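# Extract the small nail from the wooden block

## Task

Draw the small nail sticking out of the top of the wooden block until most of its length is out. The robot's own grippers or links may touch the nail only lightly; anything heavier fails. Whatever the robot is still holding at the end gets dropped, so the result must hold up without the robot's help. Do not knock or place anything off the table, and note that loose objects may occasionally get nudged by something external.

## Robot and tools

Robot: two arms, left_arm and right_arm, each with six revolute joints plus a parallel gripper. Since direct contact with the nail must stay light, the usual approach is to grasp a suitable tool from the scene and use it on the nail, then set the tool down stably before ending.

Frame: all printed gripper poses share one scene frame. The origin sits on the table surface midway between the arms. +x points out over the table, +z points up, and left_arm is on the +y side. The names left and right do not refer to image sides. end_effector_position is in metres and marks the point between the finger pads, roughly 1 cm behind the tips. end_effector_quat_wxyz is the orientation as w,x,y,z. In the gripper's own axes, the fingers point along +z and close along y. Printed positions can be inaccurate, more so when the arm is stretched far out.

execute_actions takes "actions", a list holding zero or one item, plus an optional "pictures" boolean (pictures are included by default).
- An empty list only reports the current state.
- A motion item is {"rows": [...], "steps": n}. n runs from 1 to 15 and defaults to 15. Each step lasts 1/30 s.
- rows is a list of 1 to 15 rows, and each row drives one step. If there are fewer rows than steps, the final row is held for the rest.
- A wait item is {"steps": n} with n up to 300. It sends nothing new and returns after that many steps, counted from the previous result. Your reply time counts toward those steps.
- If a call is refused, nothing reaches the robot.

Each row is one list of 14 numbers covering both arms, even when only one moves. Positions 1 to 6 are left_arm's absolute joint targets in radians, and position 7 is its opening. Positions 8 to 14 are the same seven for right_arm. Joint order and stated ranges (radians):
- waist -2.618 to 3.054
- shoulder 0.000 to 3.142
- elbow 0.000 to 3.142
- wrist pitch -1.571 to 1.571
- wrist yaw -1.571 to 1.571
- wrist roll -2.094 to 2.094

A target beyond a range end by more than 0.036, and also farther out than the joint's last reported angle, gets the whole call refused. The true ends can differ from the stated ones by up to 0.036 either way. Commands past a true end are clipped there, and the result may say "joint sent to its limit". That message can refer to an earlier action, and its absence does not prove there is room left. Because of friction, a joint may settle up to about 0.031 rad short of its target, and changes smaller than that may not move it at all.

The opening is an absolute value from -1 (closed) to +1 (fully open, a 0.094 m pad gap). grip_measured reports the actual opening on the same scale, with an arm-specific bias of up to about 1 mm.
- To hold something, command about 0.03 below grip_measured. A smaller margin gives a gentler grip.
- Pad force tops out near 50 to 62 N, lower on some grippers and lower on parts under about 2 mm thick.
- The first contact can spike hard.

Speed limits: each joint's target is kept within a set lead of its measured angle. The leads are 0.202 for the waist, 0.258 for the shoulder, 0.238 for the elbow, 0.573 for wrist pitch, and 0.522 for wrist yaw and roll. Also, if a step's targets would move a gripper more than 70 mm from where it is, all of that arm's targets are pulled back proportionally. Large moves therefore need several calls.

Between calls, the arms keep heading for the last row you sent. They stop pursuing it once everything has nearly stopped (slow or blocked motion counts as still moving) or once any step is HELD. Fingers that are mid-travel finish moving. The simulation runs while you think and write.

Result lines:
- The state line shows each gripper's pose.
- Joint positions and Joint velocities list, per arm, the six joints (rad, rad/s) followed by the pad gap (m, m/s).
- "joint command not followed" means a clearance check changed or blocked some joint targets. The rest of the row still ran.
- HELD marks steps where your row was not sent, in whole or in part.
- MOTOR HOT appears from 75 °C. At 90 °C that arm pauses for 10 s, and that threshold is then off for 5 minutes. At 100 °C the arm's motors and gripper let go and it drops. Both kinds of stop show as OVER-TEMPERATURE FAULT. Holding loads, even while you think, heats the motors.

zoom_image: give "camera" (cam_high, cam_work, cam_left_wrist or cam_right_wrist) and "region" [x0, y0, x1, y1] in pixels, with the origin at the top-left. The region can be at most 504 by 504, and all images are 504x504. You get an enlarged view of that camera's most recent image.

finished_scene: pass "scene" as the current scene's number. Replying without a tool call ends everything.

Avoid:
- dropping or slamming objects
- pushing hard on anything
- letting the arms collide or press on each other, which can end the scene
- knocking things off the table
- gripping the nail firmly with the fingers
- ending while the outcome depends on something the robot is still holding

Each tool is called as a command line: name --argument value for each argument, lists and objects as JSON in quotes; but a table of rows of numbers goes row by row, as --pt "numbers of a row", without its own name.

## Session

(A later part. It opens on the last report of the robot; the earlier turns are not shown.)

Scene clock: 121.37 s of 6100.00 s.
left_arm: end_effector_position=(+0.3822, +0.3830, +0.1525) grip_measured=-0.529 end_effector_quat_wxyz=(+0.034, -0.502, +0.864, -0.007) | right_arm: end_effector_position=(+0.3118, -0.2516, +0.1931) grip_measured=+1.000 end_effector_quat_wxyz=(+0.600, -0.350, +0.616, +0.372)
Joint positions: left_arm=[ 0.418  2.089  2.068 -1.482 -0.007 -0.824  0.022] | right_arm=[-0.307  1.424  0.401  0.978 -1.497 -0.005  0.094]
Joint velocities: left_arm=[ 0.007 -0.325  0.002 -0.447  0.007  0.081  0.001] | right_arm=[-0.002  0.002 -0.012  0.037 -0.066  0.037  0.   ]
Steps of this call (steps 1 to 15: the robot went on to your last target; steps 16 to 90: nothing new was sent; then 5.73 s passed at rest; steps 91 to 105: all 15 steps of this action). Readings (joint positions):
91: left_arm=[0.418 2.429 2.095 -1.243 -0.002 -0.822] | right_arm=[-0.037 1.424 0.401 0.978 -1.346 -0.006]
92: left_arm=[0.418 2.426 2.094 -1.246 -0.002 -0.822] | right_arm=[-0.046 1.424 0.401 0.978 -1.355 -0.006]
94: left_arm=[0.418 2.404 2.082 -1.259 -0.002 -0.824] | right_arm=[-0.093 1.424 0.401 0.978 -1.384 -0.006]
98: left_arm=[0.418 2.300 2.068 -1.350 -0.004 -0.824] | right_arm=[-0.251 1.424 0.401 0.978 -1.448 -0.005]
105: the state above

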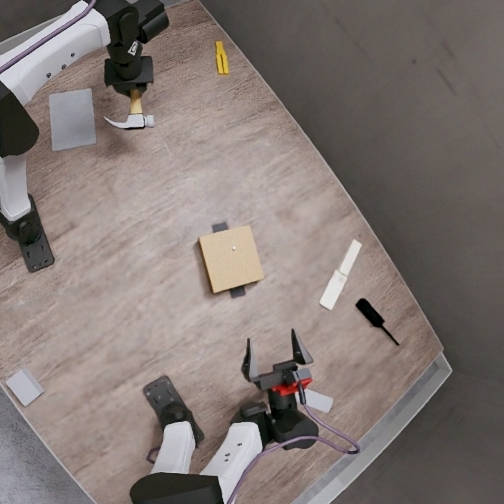

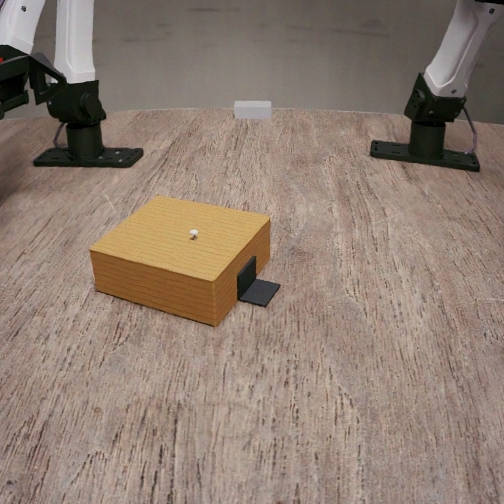

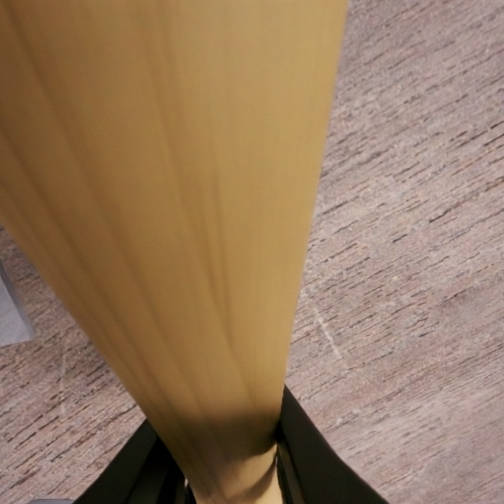

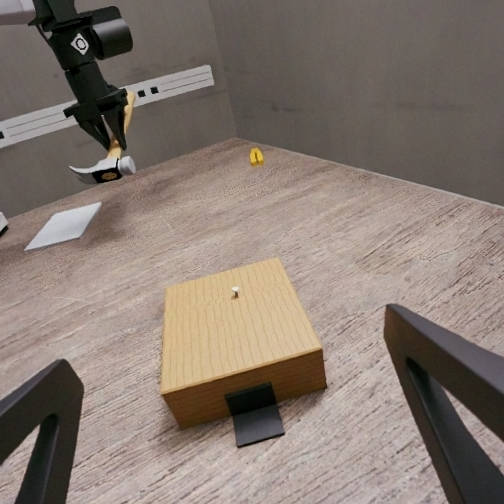

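execute_actions --actions '[{"rows":[[0.1,1.56,1.0,0.68,0,-0.40,-0.56,-0.31,1.41,0.41,1.0,-1.52,0,1]],"steps":15}]' --pictures false

execute_actions --actions '[{"rows":[[0.1,1.56,1.0,0.68,0,-0.40,-0.56,-0.31,1.41,0.41,1.0,-1.52,0,1]],"steps":15}]' --pictures false

execute_actions --actions '[{"rows":[[0.1,1.56,1.0,0.68,0,-0.40,-0.56,-0.31,1.41,0.41,1.0,-1.52,0,1]],"steps":12}]'

Scene clock: 123.70 s of 6100.00 s.
left_arm: end_effector_position=(+0.4190, +0.2376, +0.1537) grip_measured=-0.530 end_effector_quat_wxyz=(+0.388, -0.146, +0.903, -0.115) | right_arm: end_effector_position=(+0.3096, -0.2504, +0.1932) grip_measured=+1.000 end_effector_quat_wxyz=(+0.597, -0.354, +0.613, +0.377)
Joint positions: left_arm=[ 0.08   1.552  1.079 -0.266  0.014 -0.435  0.022] | right_arm=[-0.307  1.424  0.401  0.978 -1.512 -0.005  0.094]
Joint velocities: left_arm=[ 0.139  0.364 -1.648  2.571 -0.081  0.183  0.   ] | right_arm=[-0.012  0.007  0.002  0.081  0.007 -0.051  0.   ]
Steps of this call (steps 1 to 30: the robot went on to your last target; steps 31 to 55: nothing new was sent; steps 56 to 70: all 15 steps of this action). Readings (joint positions):
56: left_arm=[0.409 2.085 2.033 -1.480 -0.011 -0.790] | right_arm=[-0.307 1.424 0.401 0.978 -1.512 -0.005]
57: left_arm=[0.392 2.046 1.968 -1.404 -0.021 -0.738] | right_arm=[-0.307 1.424 0.401 0.978 -1.512 -0.005]
59: left_arm=[0.330 1.964 1.851 -1.267 -0.036 -0.659] | right_arm=[-0.307 1.424 0.401 0.978 -1.512 -0.005]
63: left_arm=[0.168 1.774 1.608 -0.973 -0.031 -0.545] | right_arm=[-0.307 1.424 0.401 0.978 -1.512 -0.005]
70: the state above

Scene clock: 124.20 s of 6100.00 s.
left_arm: end_effector_position=(+0.4714, +0.2387, +0.1912) grip_measured=-0.530 end_effector_quat_wxyz=(+0.554, -0.125, +0.810, -0.145) | right_arm: end_effector_position=(+0.3096, -0.2504, +0.1932) grip_measured=+1.000 end_effector_quat_wxyz=(+0.597, -0.354, +0.613, +0.377)
Joint positions: left_arm=[ 0.09   1.618  0.964  0.302  0.004 -0.407  0.022] | right_arm=[-0.307  1.424  0.401  0.978 -1.512 -0.005  0.094]
Joint velocities: left_arm=[-0.007  0.007  0.012  0.828 -0.007 -0.007 -0.   ] | right_arm=[-0.002 -0.022 -0.012  0.007  0.066  0.007  0.   ]
Steps of this call (steps 1 to 15: all 15 steps of this action). Readings (joint positions):
1: left_arm=[0.084 1.566 1.032 -0.188 0.011 -0.429] | right_arm=[-0.307 1.424 0.401 0.978 -1.512 -0.005]
2: left_arm=[0.088 1.584 1.000 -0.129 0.009 -0.423] | right_arm=[-0.307 1.424 0.401 0.978 -1.512 -0.005]
4: left_arm=[0.090 1.610 0.972 -0.055 0.005 -0.418] | right_arm=[-0.307 1.424 0.401 0.978 -1.512 -0.005]
8: left_arm=[0.090 1.618 0.964 0.066 0.004 -0.412] | right_arm=[-0.307 1.424 0.401 0.978 -1.512 -0.005]
15: the state above

Scene clock: 124.60 s of 6100.00 s.
left_arm: end_effector_position=(+0.4823, +0.2376, +0.2449) grip_measured=-0.530 end_effector_quat_wxyz=(+0.636, -0.113, +0.745, -0.164) | right_arm: end_effector_position=(+0.3096, -0.2504, +0.1932) grip_measured=+1.000 end_effector_quat_wxyz=(+0.597, -0.354, +0.613, +0.377)
Joint positions: left_arm=[ 0.09   1.607  0.964  0.505  0.004 -0.402  0.022] | right_arm=[-0.307  1.424  0.401  0.978 -1.512 -0.005  0.094]
Joint velocities: left_arm=[ 0.007 -0.061 -0.002  0.286 -0.007  0.007 -0.   ] | right_arm=[-0.002 -0.012  0.002 -0.007  0.007  0.007  0.   ]
Steps of this call (steps 1 to 12: all 12 steps of this action). Readings (joint positions):
1: left_arm=[0.090 1.618 0.964 0.328 0.004 -0.407] | right_arm=[-0.307 1.424 0.401 0.978 -1.512 -0.005]
2: left_arm=[0.090 1.618 0.964 0.354 0.004 -0.406] | right_arm=[-0.307 1.424 0.401 0.978 -1.512 -0.005]
4: left_arm=[0.090 1.618 0.964 0.398 0.004 -0.405] | right_arm=[-0.307 1.424 0.401 0.978 -1.512 -0.005]
8: left_arm=[0.090 1.616 0.964 0.464 0.004 -0.404] | right_arm=[-0.307 1.424 0.401 0.978 -1.512 -0.005]
12: the state above

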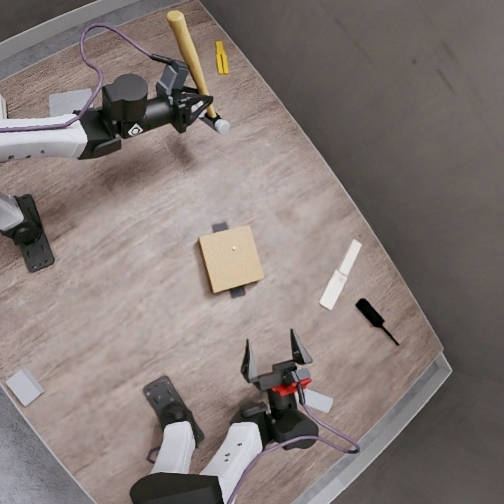

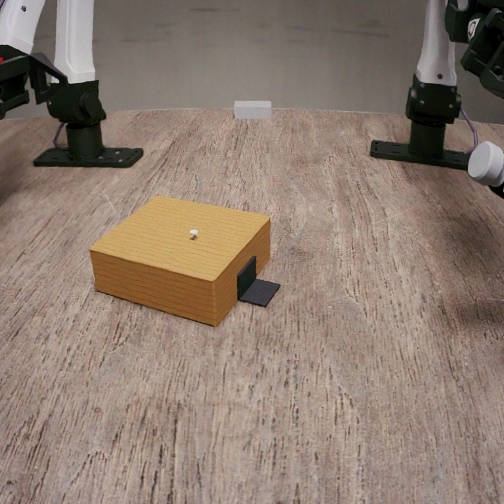

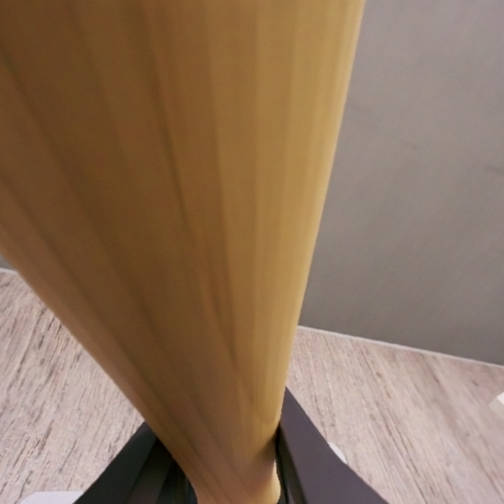

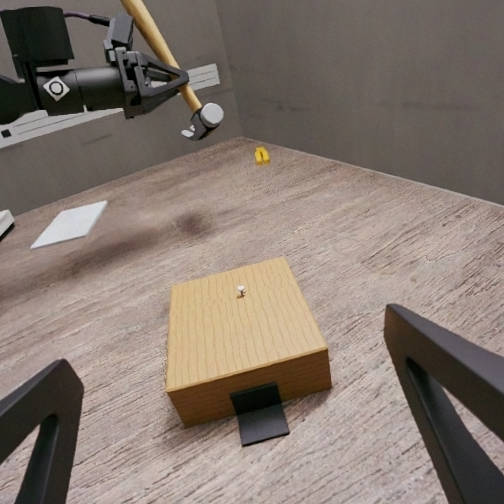

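execute_actions --actions '[{"rows":[[0.1,1.60,0.97,0.76,0,0.0,-0.56,-0.31,1.41,0.41,1.0,-1.52,0,1]],"steps":15}]' --pictures false

execute_actions --actions '[{"rows":[[0.1,1.60,0.97,0.76,0,0.0,-0.54,-0.31,1.41,0.41,1.0,-1.52,0,1]],"steps":15}]'

Scene clock: 128.07 s of 6100.00 s.
left_arm: end_effector_position=(+0.4864, +0.2380, +0.2628) grip_measured=-0.530 end_effector_quat_wxyz=(+0.688, +0.029, +0.724, -0.043) | right_arm: end_effector_position=(+0.3095, -0.2504, +0.1932) grip_measured=+1.000 end_effector_quat_wxyz=(+0.597, -0.354, +0.613, +0.377)
Joint positions: left_arm=[ 0.092  1.62   0.963  0.607  0.005 -0.022  0.022] | right_arm=[-0.307  1.424  0.401  0.978 -1.512 -0.005  0.094]
Joint velocities: left_arm=[-0.012 -0.012 -0.032 -0.022 -0.081  0.081  0.   ] | right_arm=[-0.007  0.002  0.002 -0.066 -0.037 -0.066  0.   ]
Steps of this call (steps 1 to 30: the robot went on to your last target; steps 31 to 89: nothing new was sent; steps 90 to 104: all 15 steps of this action). Readings (joint positions):
90: left_arm=[0.090 1.605 0.964 0.540 0.006 -0.351] | right_arm=[-0.307 1.424 0.401 0.978 -1.512 -0.005]
91: left_arm=[0.090 1.609 0.963 0.555 0.008 -0.279] | right_arm=[-0.307 1.424 0.401 0.978 -1.512 -0.005]
93: left_arm=[0.092 1.616 0.963 0.575 0.006 -0.178] | right_arm=[-0.307 1.424 0.401 0.978 -1.512 -0.005]
97: left_arm=[0.092 1.620 0.963 0.593 0.005 -0.076] | right_arm=[-0.307 1.424 0.401 0.978 -1.512 -0.005]
104: the state above

Scene clock: 128.57 s of 6100.00 s.
left_arm: end_effector_position=(+0.4864, +0.2380, +0.2631) grip_measured=-0.527 end_effector_quat_wxyz=(+0.689, +0.033, +0.723, -0.038) | right_arm: end_effector_position=(+0.3095, -0.2504, +0.1932) grip_measured=+1.000 end_effector_quat_wxyz=(+0.597, -0.354, +0.613, +0.377)
Joint positions: left_arm=[ 0.092  1.62   0.963  0.608  0.005 -0.009  0.022] | right_arm=[-0.307  1.424  0.401  0.978 -1.512 -0.005  0.094]
Joint velocities: left_arm=[-0.007 -0.022 -0.007 -0.007  0.007  0.007 -0.001] | right_arm=[-0.007  0.007 -0.007  0.022  0.051  0.022  0.   ]
Steps of this call (steps 1 to 15: all 15 steps of this action). Readings (joint positions):
1: left_arm=[0.092 1.620 0.963 0.607 0.005 -0.019] | right_arm=[-0.307 1.424 0.401 0.978 -1.512 -0.005]
2: left_arm=[0.092 1.620 0.963 0.608 0.005 -0.017] | right_arm=[-0.307 1.424 0.401 0.978 -1.512 -0.005]
4: left_arm=[0.092 1.620 0.963 0.608 0.005 -0.014] | right_arm=[-0.307 1.424 0.401 0.978 -1.512 -0.005]
8: left_arm=[0.092 1.620 0.963 0.608 0.005 -0.011] | right_arm=[-0.307 1.424 0.401 0.978 -1.512 -0.005]
15: the state above

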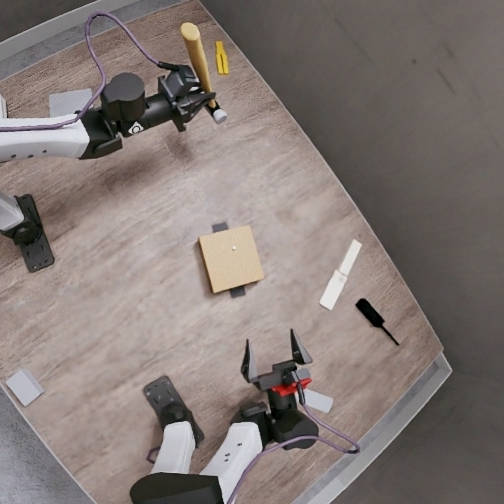

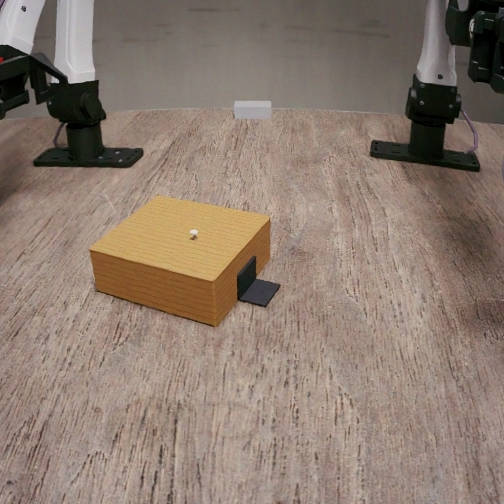

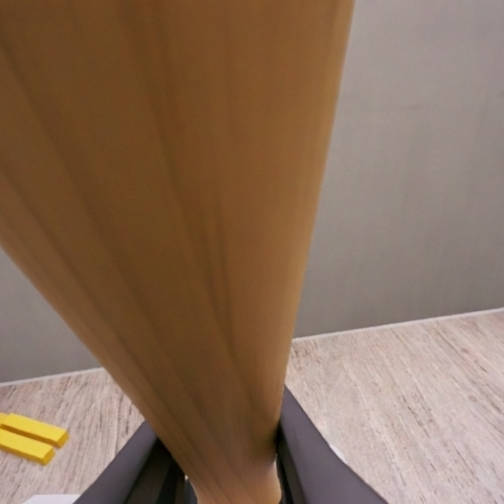

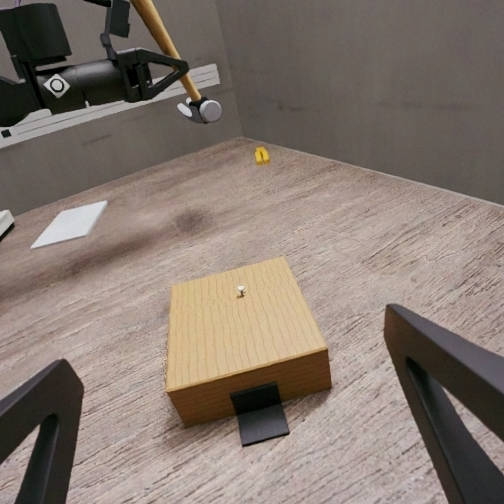

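execute_actions --actions '[{"rows":[[0.1,1.60,0.97,0.76,0,0.0,-0.53,-0.31,1.41,0.41,1.0,-1.52,0,1],[0.1,1.60,0.97,0.76,0,0.0,-0.53,-0.31,1.41,0.41,1.0,-1.52,0,1],[0.1,1.60,0.97,0.76,0,0.0,-0.53,-0.31,1.41,0.41,1.0,-1.52,0,1],[0.1,1.60,0.97,0.76,0,0.0,-0.53,-0.31,1.41,0.41,1.0,-1.52,0,1],[0.1,1.60,0.97,0.76,0,0.0,-0.53,-0.31,1.41,0.41,1.0,-1.52,0,1],[0.1,1.60,0.97,0.76,0,0.0,-0.52,-0.31,1.41,0.41,1.0,-1.52,0,1]],"steps":15}]'

Scene clock: 131.33 s of 6100.00 s.
left_arm: end_effector_position=(+0.4864, +0.2380, +0.2637) grip_measured=-0.513 end_effector_quat_wxyz=(+0.689, +0.033, +0.723, -0.038) | right_arm: end_effector_position=(+0.3095, -0.2504, +0.1932) grip_measured=+1.000 end_effector_quat_wxyz=(+0.597, -0.354, +0.613, +0.377)
Joint positions: left_arm=[ 0.092  1.62   0.963  0.61   0.005 -0.009  0.023] | right_arm=[-0.307  1.424  0.401  0.978 -1.512 -0.005  0.094]
Joint velocities: left_arm=[-0.017 -0.002  0.007  0.022 -0.051  0.022 -0.001] | right_arm=[-0.012  0.007  0.007 -0.066  0.066  0.081  0.   ]
Steps of this call (steps 1 to 15: the robot went on to your last target; steps 16 to 68: nothing new was sent; steps 69 to 83: all 15 steps of this action). Readings (joint positions):
69: left_arm=[0.092 1.620 0.963 0.608 0.005 -0.009] | right_arm=[-0.307 1.424 0.401 0.978 -1.512 -0.005]
70: left_arm=[0.092 1.620 0.963 0.608 0.005 -0.009] | right_arm=[-0.307 1.424 0.401 0.978 -1.512 -0.005]
72: left_arm=[0.092 1.620 0.963 0.608 0.005 -0.009] | right_arm=[-0.307 1.424 0.401 0.978 -1.512 -0.005]
76: left_arm=[0.092 1.620 0.963 0.609 0.005 -0.009] | right_arm=[-0.307 1.424 0.401 0.978 -1.512 -0.005]
83: the state above

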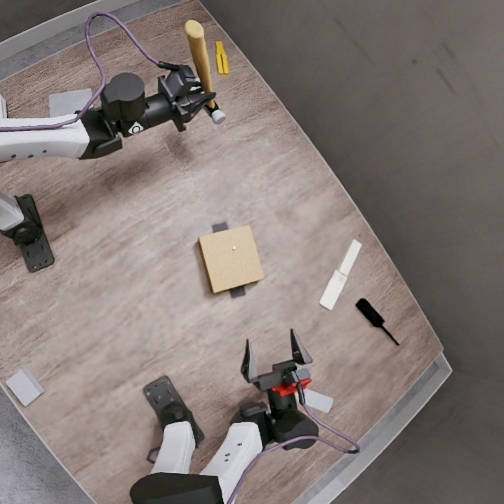

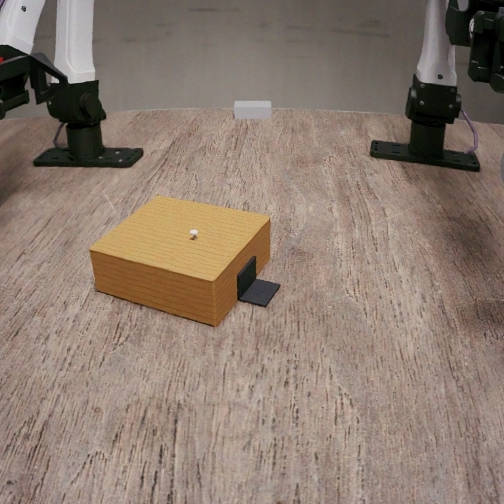

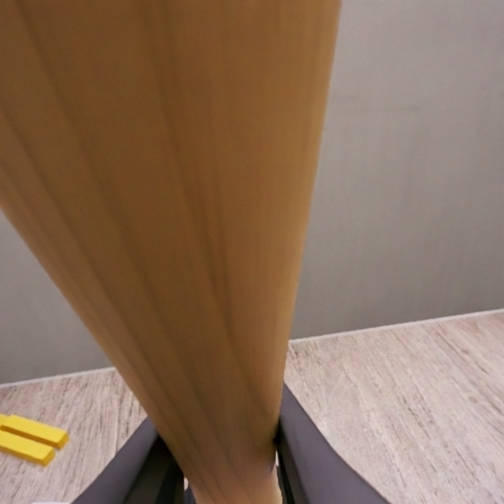

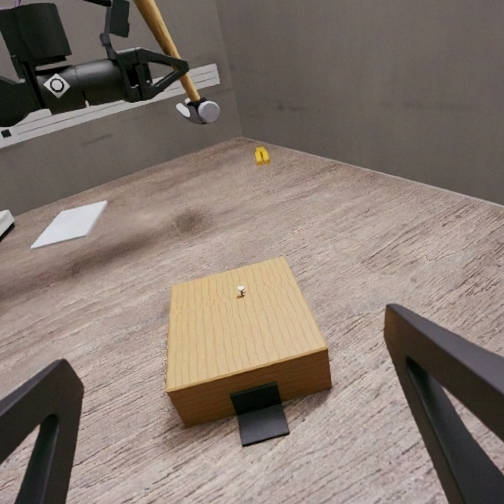

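execute_actions --actions '[{"rows":[[0.1,1.60,0.97,0.76,0,0.0,-0.52,-0.31,1.41,0.41,1.0,-1.52,0,1]],"steps":10}]'

Scene clock: 132.67 s of 6100.00 s.
left_arm: end_effector_position=(+0.4864, +0.2380, +0.2638) grip_measured=-0.513 end_effector_quat_wxyz=(+0.690, +0.033, +0.722, -0.038) | right_arm: end_effector_position=(+0.3095, -0.2504, +0.1932) grip_measured=+1.000 end_effector_quat_wxyz=(+0.597, -0.354, +0.613, +0.377)
Joint positions: left_arm=[ 0.092  1.62   0.963  0.611  0.005 -0.009  0.023] | right_arm=[-0.307  1.424  0.401  0.978 -1.512 -0.005  0.094]
Joint velocities: left_arm=[ 0.007 -0.012 -0.002  0.022 -0.022 -0.022 -0.   ] | right_arm=[ 0.007  0.007 -0.022 -0.007  0.037 -0.022  0.   ]
Steps of this call (steps 1 to 15: the robot went on to your last target; steps 16 to 30: nothing new was sent; steps 31 to 40: all 10 steps of this action). Readings (joint positions):
31: left_arm=[0.092 1.620 0.963 0.611 0.005 -0.009] | right_arm=[-0.307 1.424 0.401 0.978 -1.512 -0.005]
32: left_arm=[0.092 1.620 0.963 0.611 0.005 -0.009] | right_arm=[-0.307 1.424 0.401 0.978 -1.512 -0.005]
34: left_arm=[0.092 1.620 0.963 0.611 0.005 -0.009] | right_arm=[-0.307 1.424 0.401 0.978 -1.512 -0.005]
38: left_arm=[0.092 1.620 0.963 0.611 0.005 -0.009] | right_arm=[-0.307 1.424 0.401 0.978 -1.512 -0.005]
40: the state above

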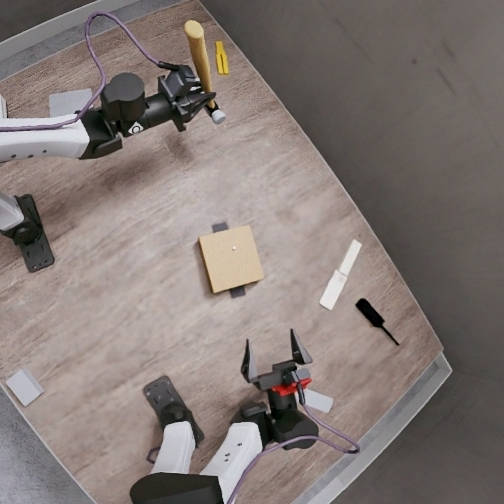

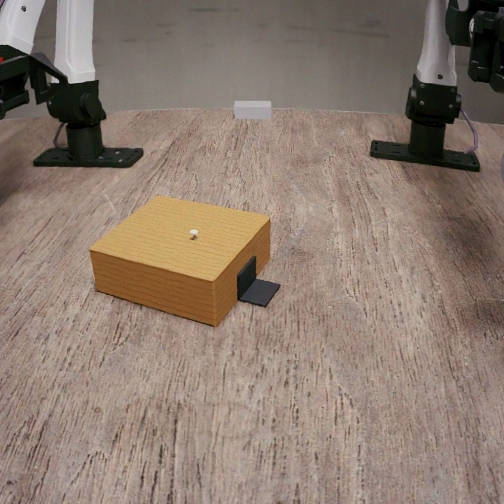

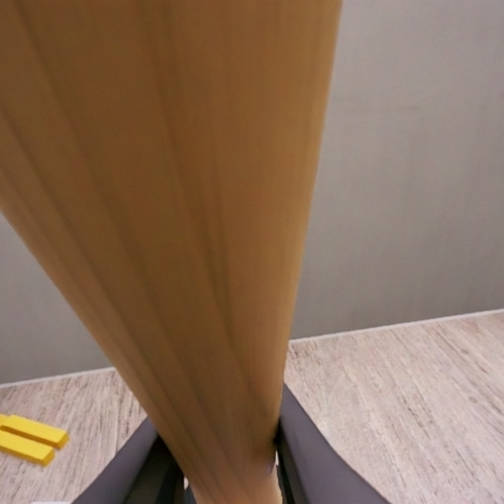

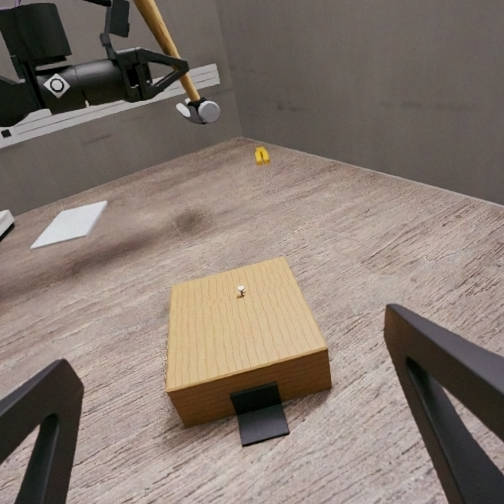

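execute_actions --actions '[{"rows":[[0.1,1.59,0.95,0.70,0,0.0,-0.55,-0.31,1.41,0.41,1.0,-1.52,0,1],[0.1,1.58,0.94,0.65,0,0.0,-0.55,-0.31,1.41,0.41,1.0,-1.52,0,1],[0.1,1.57,0.92,0.60,0,0.0,-0.55,-0.31,1.41,0.41,1.0,-1.52,0,1],[0.1,1.56,0.90,0.54,0,0.0,-0.55,-0.31,1.41,0.41,1.0,-1.52,0,1],[0.1,1.55,0.88,0.48,0,0.0,-0.55,-0.31,1.41,0.41,1.0,-1.52,0,1],[0.1,1.54,0.87,0.42,0,0.0,-0.55,-0.31,1.41,0.41,1.0,-1.52,0,1],[0.1,1.53,0.85,0.36,0,0.0,-0.55,-0.31,1.41,0.41,1.0,-1.52,0,1],[0.1,1.52,0.84,0.30,0,0.0,-0.55,-0.31,1.41,0.41,1.0,-1.52,0,1],[0.1,1.51,0.83,0.24,0,0.0,-0.55,-0.31,1.41,0.41,1.0,-1.52,0,1],[0.1,1.50,0.82,0.21,0,0.0,-0.55,-0.31,1.41,0.41,1.0,-1.52,0,1]],"steps":15}]'

Scene clock: 137.70 s of 6100.00 s.
left_arm: end_effector_position=(+0.4128, +0.2451, +0.1117) grip_measured=-0.530 end_effector_quat_wxyz=(+0.459, +0.040, +0.887, -0.026) | right_arm: end_effector_position=(+0.3095, -0.2504, +0.1932) grip_measured=+1.000 end_effector_quat_wxyz=(+0.597, -0.354, +0.613, +0.377)
Joint positions: left_arm=[ 0.092  1.551  0.797  0.14   0.005 -0.009  0.022] | right_arm=[-0.307  1.424  0.401  0.978 -1.512 -0.005  0.094]
Joint velocities: left_arm=[-0.017  0.012 -0.012 -0.52   0.007 -0.066  0.   ] | right_arm=[ 0.007 -0.002 -0.002  0.007 -0.051  0.022  0.   ]
Steps of this call (steps 1 to 15: the robot went on to your last target; steps 16 to 90: nothing new was sent; then 1.53 s passed at rest; steps 91 to 105: all 15 steps of this action). Readings (joint positions):
91: left_arm=[0.092 1.620 0.961 0.610 0.005 -0.009] | right_arm=[-0.307 1.424 0.401 0.978 -1.512 -0.005]
92: left_arm=[0.092 1.619 0.956 0.607 0.005 -0.009] | right_arm=[-0.307 1.424 0.401 0.978 -1.512 -0.005]
94: left_arm=[0.092 1.609 0.937 0.579 0.005 -0.009] | right_arm=[-0.307 1.424 0.401 0.978 -1.512 -0.005]
98: left_arm=[0.092 1.572 0.868 0.426 0.005 -0.009] | right_arm=[-0.307 1.424 0.401 0.978 -1.512 -0.005]
105: the state above

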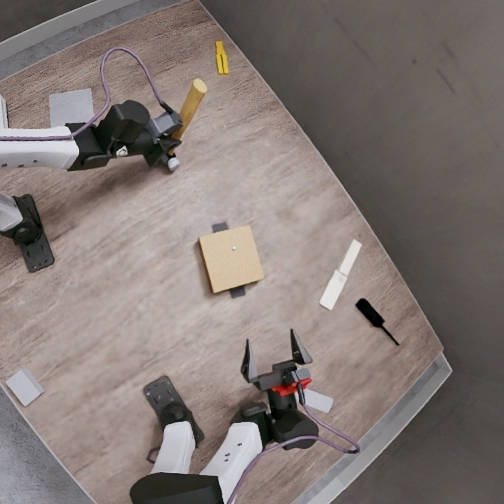

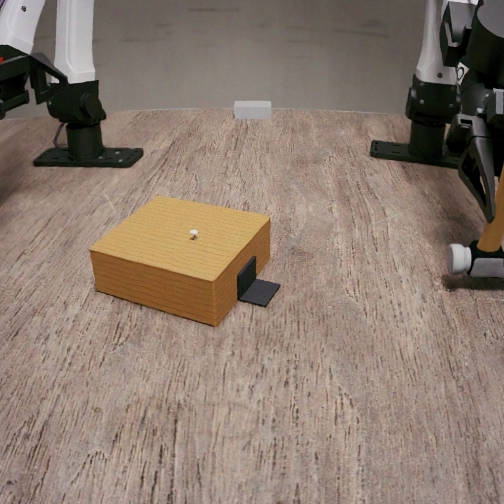

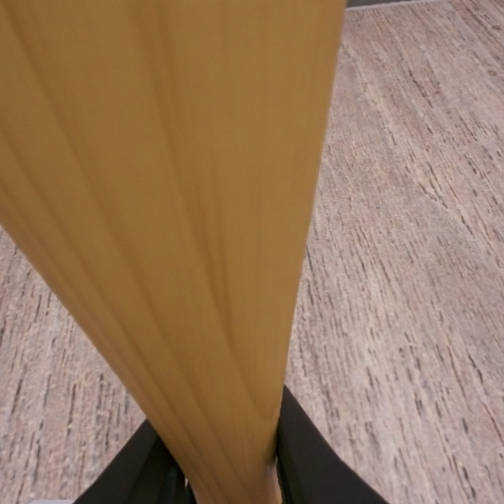

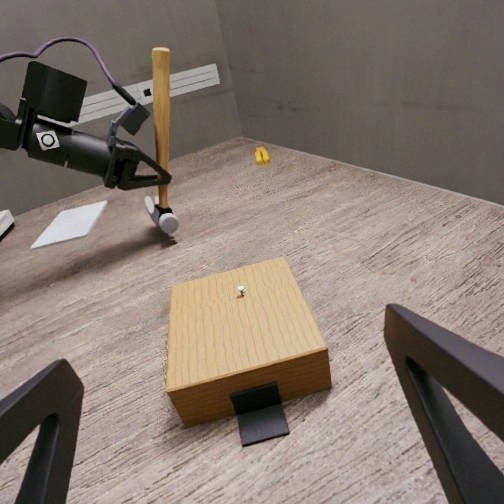

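execute_actions --actions '[{"rows":[[0.1,1.52,0.82,0.21,0,0.0,-0.55,-0.31,1.41,0.41,1.0,-1.52,0,1]],"steps":6}]'

Scene clock: 138.97 s of 6100.00 s.
left_arm: end_effector_position=(+0.4093, +0.2454, +0.1118) grip_measured=-0.530 end_effector_quat_wxyz=(+0.454, +0.040, +0.890, -0.026) | right_arm: end_effector_position=(+0.3095, -0.2504, +0.1932) grip_measured=+1.000 end_effector_quat_wxyz=(+0.597, -0.354, +0.613, +0.377)
Joint positions: left_arm=[ 0.092  1.538  0.797  0.114  0.005 -0.009  0.022] | right_arm=[-0.307  1.424  0.401  0.978 -1.512 -0.005  0.094]
Joint velocities: left_arm=[-0.002 -0.007 -0.007  0.007  0.022  0.022  0.   ] | right_arm=[-0.007  0.002  0.002 -0.022  0.022 -0.051  0.   ]
Steps of this call (steps 1 to 30: the robot went on to your last target; steps 31 to 32: nothing new was sent; steps 33 to 38: all 6 steps of this action). Readings (joint positions):
33: left_arm=[0.092 1.538 0.797 0.114 0.005 -0.009] | right_arm=[-0.307 1.424 0.401 0.978 -1.512 -0.005]
34: left_arm=[0.092 1.538 0.797 0.114 0.005 -0.009] | right_arm=[-0.307 1.424 0.401 0.978 -1.512 -0.005]
36: left_arm=[0.092 1.538 0.797 0.114 0.005 -0.009] | right_arm=[-0.307 1.424 0.401 0.978 -1.512 -0.005]
38: the state above

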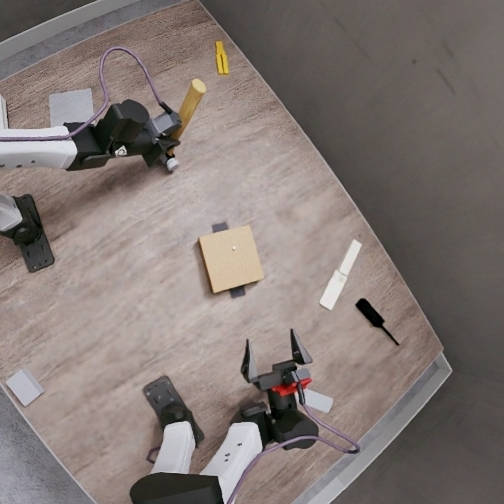

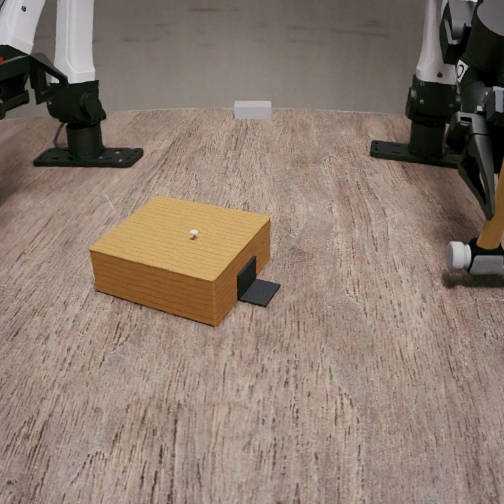

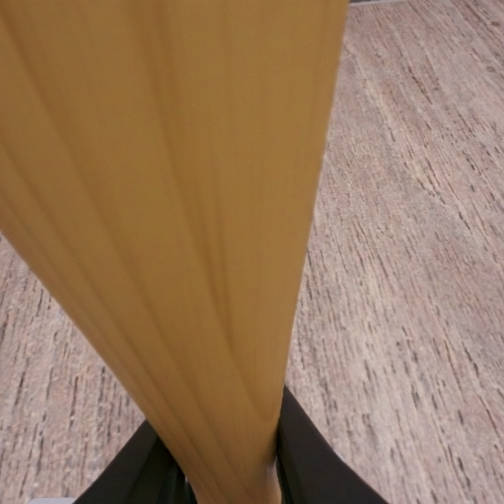

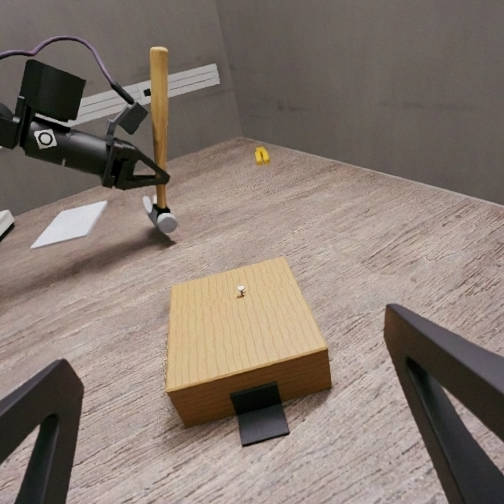

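execute_actions --actions '[{"rows":[[0.1,1.53,0.80,0.36,0,0.0,-0.55,-0.31,1.41,0.41,1.0,-1.52,0,1]],"steps":15}]'

Scene clock: 146.90 s of 6100.00 s.
left_arm: end_effector_position=(+0.4240, +0.2440, +0.1317) grip_measured=-0.530 end_effector_quat_wxyz=(+0.501, +0.039, +0.864, -0.029) | right_arm: end_effector_position=(+0.3095, -0.2504, +0.1932) grip_measured=+1.000 end_effector_quat_wxyz=(+0.597, -0.354, +0.613, +0.377)
Joint positions: left_arm=[ 0.092  1.545  0.792  0.235  0.005 -0.009  0.022] | right_arm=[-0.307  1.424  0.401  0.978 -1.512 -0.005  0.094]
Joint velocities: left_arm=[-0.017 -0.012 -0.012  0.007  0.022 -0.022  0.001] | right_arm=[-0.007 -0.012 -0.007 -0.007 -0.051 -0.022  0.   ]
Steps of this call (steps 1 to 15: the robot went on to your last target; steps 16 to 90: nothing new was sent; then 4.43 s passed at rest; steps 91 to 105: all 15 steps of this action). Readings (joint positions):
91: left_arm=[0.092 1.539 0.795 0.125 0.005 -0.009] | right_arm=[-0.307 1.424 0.401 0.978 -1.512 -0.005]
92: left_arm=[0.092 1.541 0.792 0.143 0.005 -0.009] | right_arm=[-0.307 1.424 0.401 0.978 -1.512 -0.005]
94: left_arm=[0.092 1.545 0.792 0.177 0.005 -0.009] | right_arm=[-0.307 1.424 0.401 0.978 -1.512 -0.005]
98: left_arm=[0.092 1.545 0.792 0.220 0.005 -0.009] | right_arm=[-0.307 1.424 0.401 0.978 -1.512 -0.005]
105: the state above

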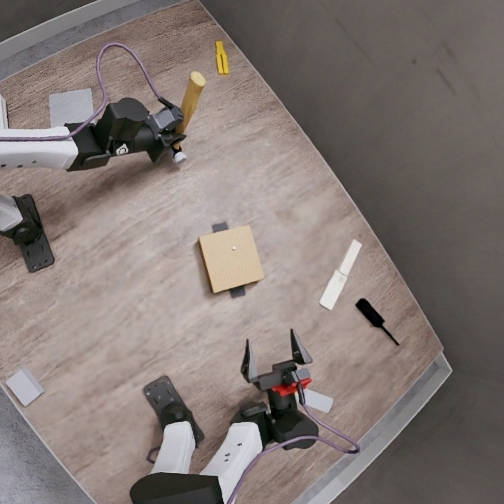

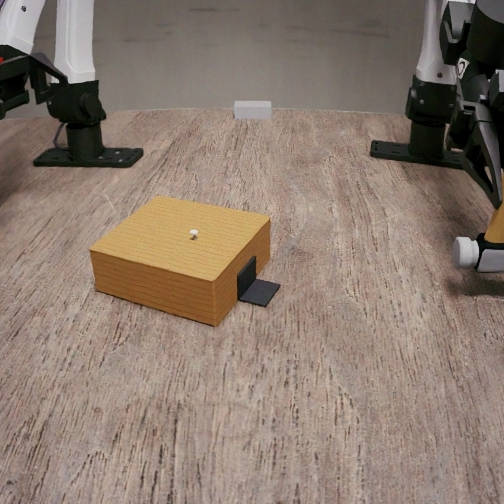

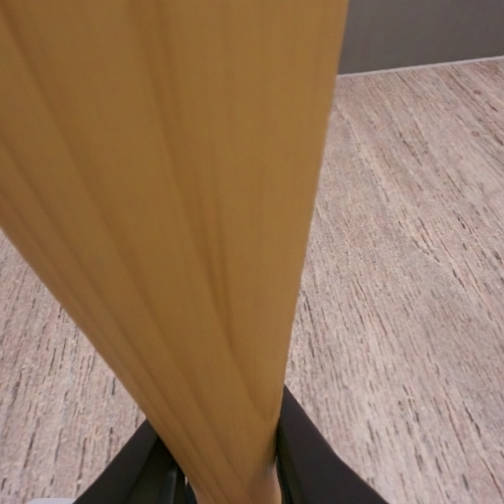

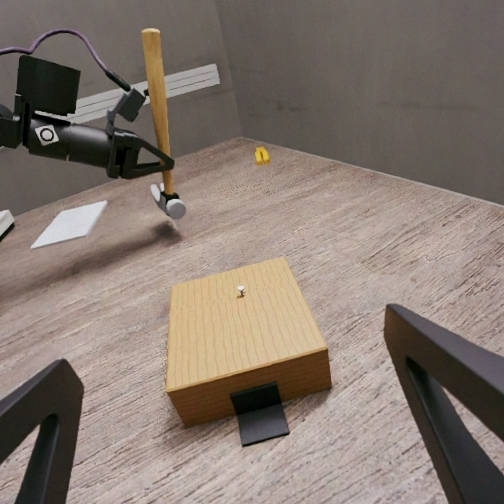

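execute_actions --actions '[{"rows":[[0.1,1.53,0.78,0.37,0,0.0,-0.55,-0.31,1.41,0.41,1.0,-1.52,0,1],[0.1,1.53,0.77,0.38,0,0.0,-0.55,-0.31,1.41,0.41,1.0,-1.52,0,1],[0.1,1.53,0.76,0.39,0,0.0,-0.55,-0.31,1.41,0.41,1.0,-1.52,0,1],[0.1,1.53,0.75,0.40,0,0.0,-0.55,-0.31,1.41,0.41,1.0,-1.52,0,1],[0.1,1.53,0.74,0.41,0,0.0,-0.55,-0.31,1.41,0.41,1.0,-1.52,0,1],[0.1,1.53,0.73,0.42,0,0.0,-0.55,-0.31,1.41,0.41,1.0,-1.52,0,1],[0.1,1.53,0.72,0.43,0,0.0,-0.55,-0.31,1.41,0.41,1.0,-1.52,0,1],[0.1,1.53,0.71,0.44,0,0.0,-0.55,-0.31,1.41,0.41,1.0,-1.52,0,1],[0.1,1.53,0.70,0.45,0,0.0,-0.55,-0.31,1.41,0.41,1.0,-1.52,0,1],[0.1,1.53,0.69,0.46,0,0.0,-0.55,-0.31,1.41,0.41,1.0,-1.52,0,1]],"steps":15}]'

Scene clock: 149.03 s of 6100.00 s.
left_arm: end_effector_position=(+0.4045, +0.2459, +0.1005) grip_measured=-0.530 end_effector_quat_wxyz=(+0.486, +0.040, +0.873, -0.028) | right_arm: end_effector_position=(+0.3095, -0.2504, +0.1932) grip_measured=+1.000 end_effector_quat_wxyz=(+0.597, -0.354, +0.613, +0.377)
Joint positions: left_arm=[ 0.092  1.545  0.681  0.31   0.005 -0.009  0.022] | right_arm=[-0.307  1.424  0.401  0.978 -1.512 -0.005  0.094]
Joint velocities: left_arm=[-0.002  0.002  0.017  0.007 -0.022 -0.007 -0.   ] | right_arm=[ 0.002  0.007 -0.002  0.007  0.007  0.081  0.   ]
Steps of this call (steps 1 to 15: the robot went on to your last target; steps 16 to 49: nothing new was sent; steps 50 to 64: all 15 steps of this action). Readings (joint positions):
50: left_arm=[0.092 1.545 0.789 0.239 0.005 -0.009] | right_arm=[-0.307 1.424 0.401 0.978 -1.512 -0.005]
51: left_arm=[0.092 1.545 0.784 0.246 0.005 -0.009] | right_arm=[-0.307 1.424 0.401 0.978 -1.512 -0.005]
53: left_arm=[0.092 1.545 0.769 0.262 0.005 -0.009] | right_arm=[-0.307 1.424 0.401 0.978 -1.512 -0.005]
57: left_arm=[0.092 1.545 0.725 0.289 0.005 -0.009] | right_arm=[-0.307 1.424 0.401 0.978 -1.512 -0.005]
64: the state above

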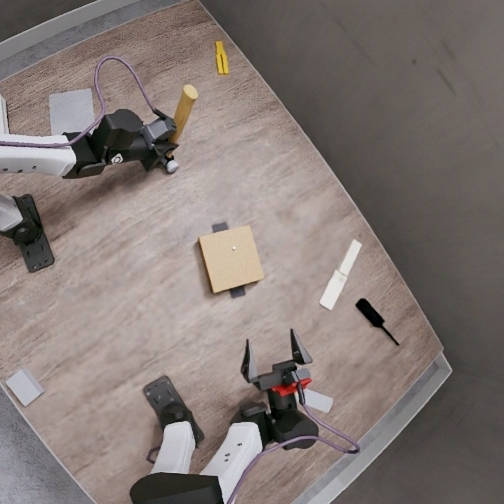

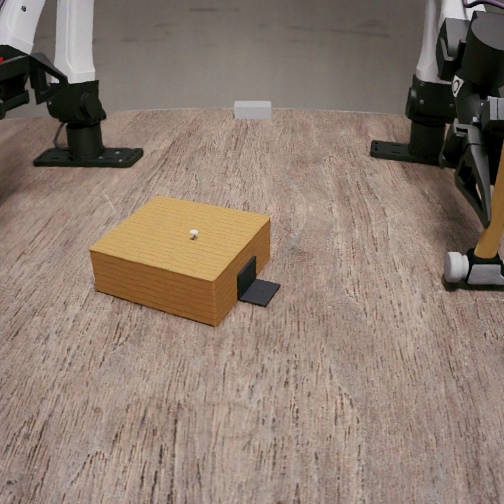

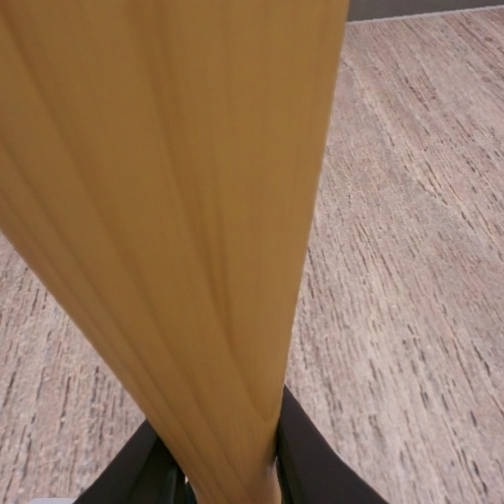

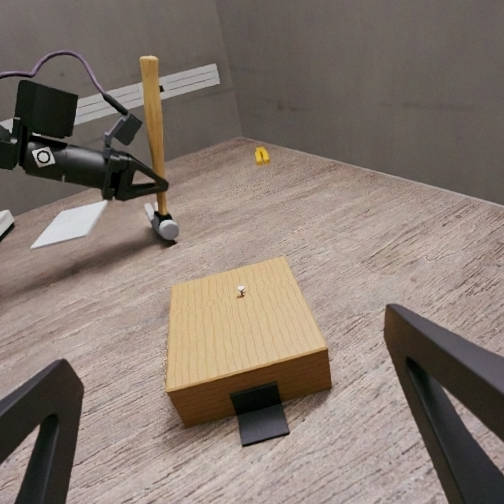

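execute_actions --actions '[{"rows":[[0.1,1.53,0.68,0.47,0,0.0,-0.55,-0.31,1.41,0.41,1.0,-1.52,0,1]],"steps":10}]'

zoom_image --camera "cam_right_wrist" --region '[100, 30, 260, 260]'

Scene clock: 151.37 s of 6100.00 s.
left_arm: end_effector_position=(+0.4088, +0.2455, +0.1078) grip_measured=-0.530 end_effector_quat_wxyz=(+0.501, +0.039, +0.864, -0.029) | right_arm: end_effector_position=(+0.3095, -0.2504, +0.1932) grip_measured=+1.000 end_effector_quat_wxyz=(+0.597, -0.354, +0.613, +0.377)
Joint positions: left_arm=[ 0.092  1.545  0.681  0.345  0.005 -0.009  0.022] | right_arm=[-0.307  1.424  0.401  0.978 -1.512 -0.005  0.094]
Joint velocities: left_arm=[ 0.007  0.002  0.007 -0.051  0.037  0.037 -0.   ] | right_arm=[-0.017 -0.012  0.007 -0.022  0.007 -0.007  0.   ]
Steps of this call (steps 1 to 30: the robot went on to your last target; steps 31 to 60: nothing new was sent; steps 61 to 70: all 10 steps of this action). Readings (joint positions):
61: left_arm=[0.092 1.545 0.681 0.337 0.005 -0.009] | right_arm=[-0.307 1.424 0.401 0.978 -1.512 -0.005]
62: left_arm=[0.092 1.545 0.681 0.338 0.005 -0.009] | right_arm=[-0.307 1.424 0.401 0.978 -1.512 -0.005]
64: left_arm=[0.092 1.545 0.681 0.341 0.005 -0.009] | right_arm=[-0.307 1.424 0.401 0.978 -1.512 -0.005]
68: left_arm=[0.092 1.545 0.681 0.345 0.005 -0.009] | right_arm=[-0.307 1.424 0.401 0.978 -1.512 -0.005]
70: the state above

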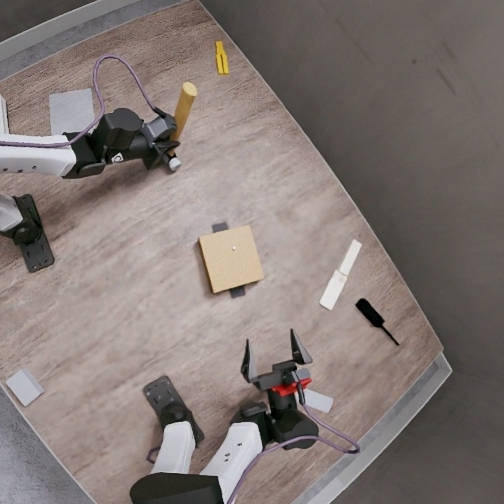

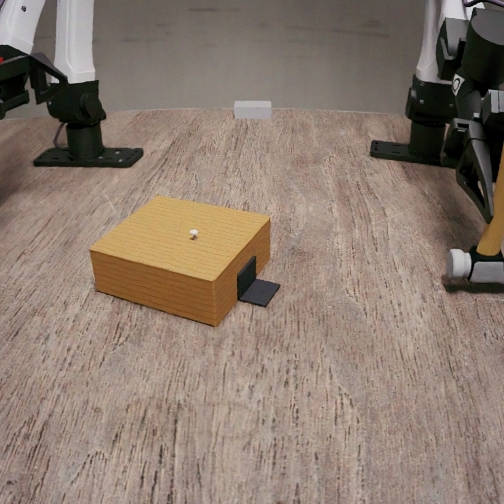

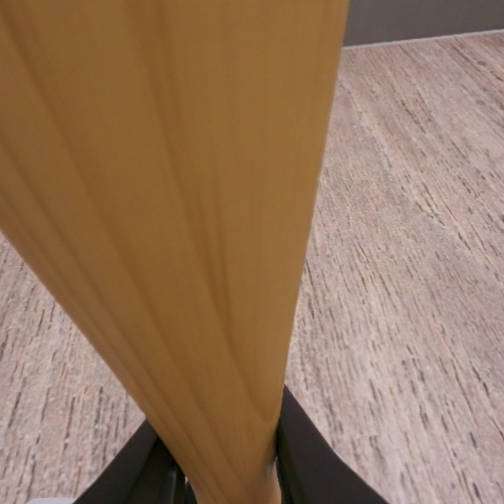

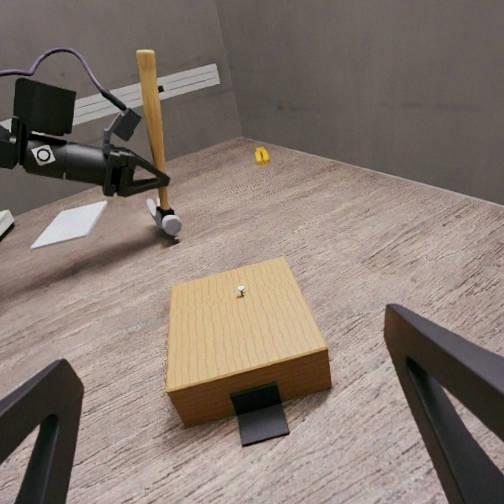

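Region (100, 30, 260, 260) of cam_right_wrist's 504x504 image, scaled by 2.191, with more detail than that image has; it fills the left 351 columns of this view, and the rest is white.

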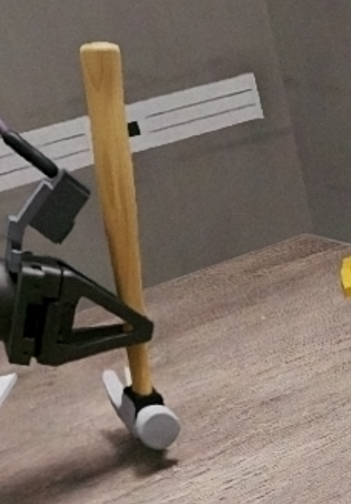

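execute_actions --actions '[{"rows":[[0.1,1.53,0.67,0.48,0,0.0,-0.55,-0.31,1.41,0.41,1.0,-1.52,0,1],[0.1,1.53,0.66,0.49,0,0.0,-0.55,-0.31,1.41,0.41,1.0,-1.52,0,1],[0.1,1.53,0.65,0.50,0,0.0,-0.55,-0.31,1.41,0.41,1.0,-1.52,0,1],[0.1,1.53,0.64,0.51,0,0.0,-0.55,-0.31,1.41,0.41,1.0,-1.52,0,1],[0.1,1.53,0.63,0.52,0,0.0,-0.55,-0.31,1.41,0.41,1.0,-1.52,0,1],[0.1,1.53,0.62,0.53,0,0.0,-0.55,-0.31,1.41,0.41,1.0,-1.52,0,1],[0.1,1.53,0.61,0.54,0,0.0,-0.55,-0.31,1.41,0.41,1.0,-1.52,0,1],[0.1,1.53,0.60,0.55,0,0.0,-0.55,-0.31,1.41,0.41,1.0,-1.52,0,1],[0.1,1.53,0.59,0.56,0,0.0,-0.55,-0.31,1.41,0.41,1.0,-1.52,0,1]],"steps":15}]'

Scene clock: 154.27 s of 6100.00 s.
left_arm: end_effector_position=(+0.3958, +0.2467, +0.0917) grip_measured=-0.530 end_effector_quat_wxyz=(+0.504, +0.039, +0.862, -0.029) | right_arm: end_effector_position=(+0.3095, -0.2504, +0.1932) grip_measured=+1.000 end_effector_quat_wxyz=(+0.597, -0.354, +0.613, +0.377)
Joint positions: left_arm=[ 0.092  1.545  0.591  0.442  0.005 -0.008  0.022] | right_arm=[-0.307  1.424  0.401  0.978 -1.512 -0.005  0.094]
Joint velocities: left_arm=[-0.002  0.017 -0.002 -0.007  0.037 -0.007 -0.   ] | right_arm=[ 0.012 -0.012 -0.012 -0.037 -0.051 -0.037  0.   ]
Steps of this call (steps 1 to 15: the robot went on to your last target; steps 16 to 72: nothing new was sent; steps 73 to 87: all 15 steps of this action). Readings (joint positions):
73: left_arm=[0.092 1.545 0.679 0.348 0.005 -0.009] | right_arm=[-0.307 1.424 0.401 0.978 -1.512 -0.005]
74: left_arm=[0.092 1.545 0.674 0.355 0.005 -0.009] | right_arm=[-0.307 1.424 0.401 0.978 -1.512 -0.005]
76: left_arm=[0.092 1.545 0.659 0.371 0.005 -0.009] | right_arm=[-0.307 1.424 0.401 0.978 -1.512 -0.005]
80: left_arm=[0.092 1.545 0.617 0.399 0.005 -0.009] | right_arm=[-0.307 1.424 0.401 0.978 -1.512 -0.005]
87: the state above

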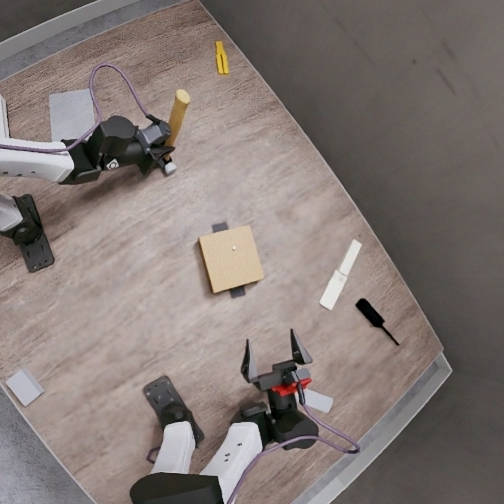

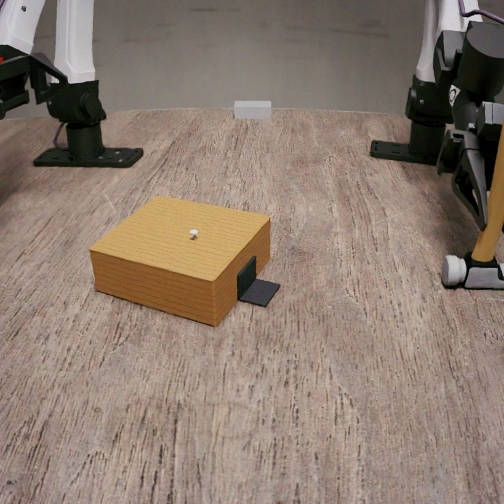

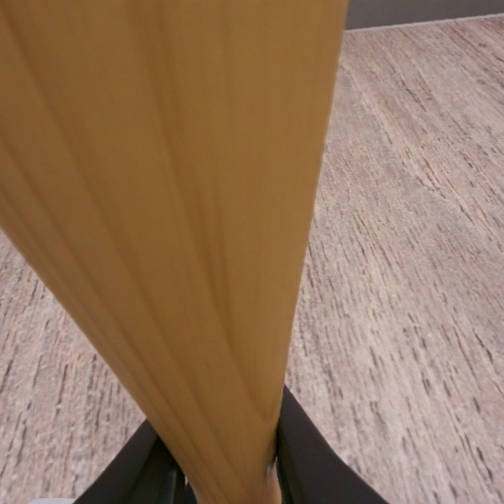

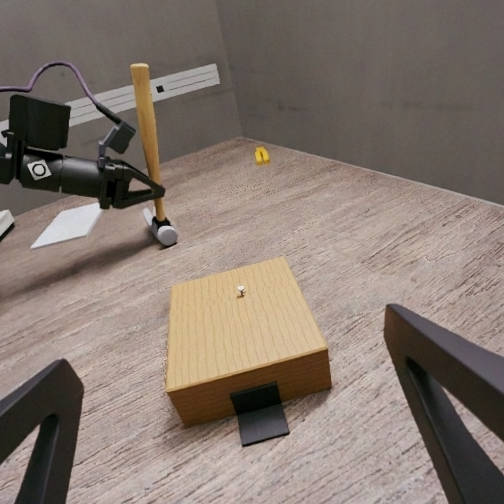

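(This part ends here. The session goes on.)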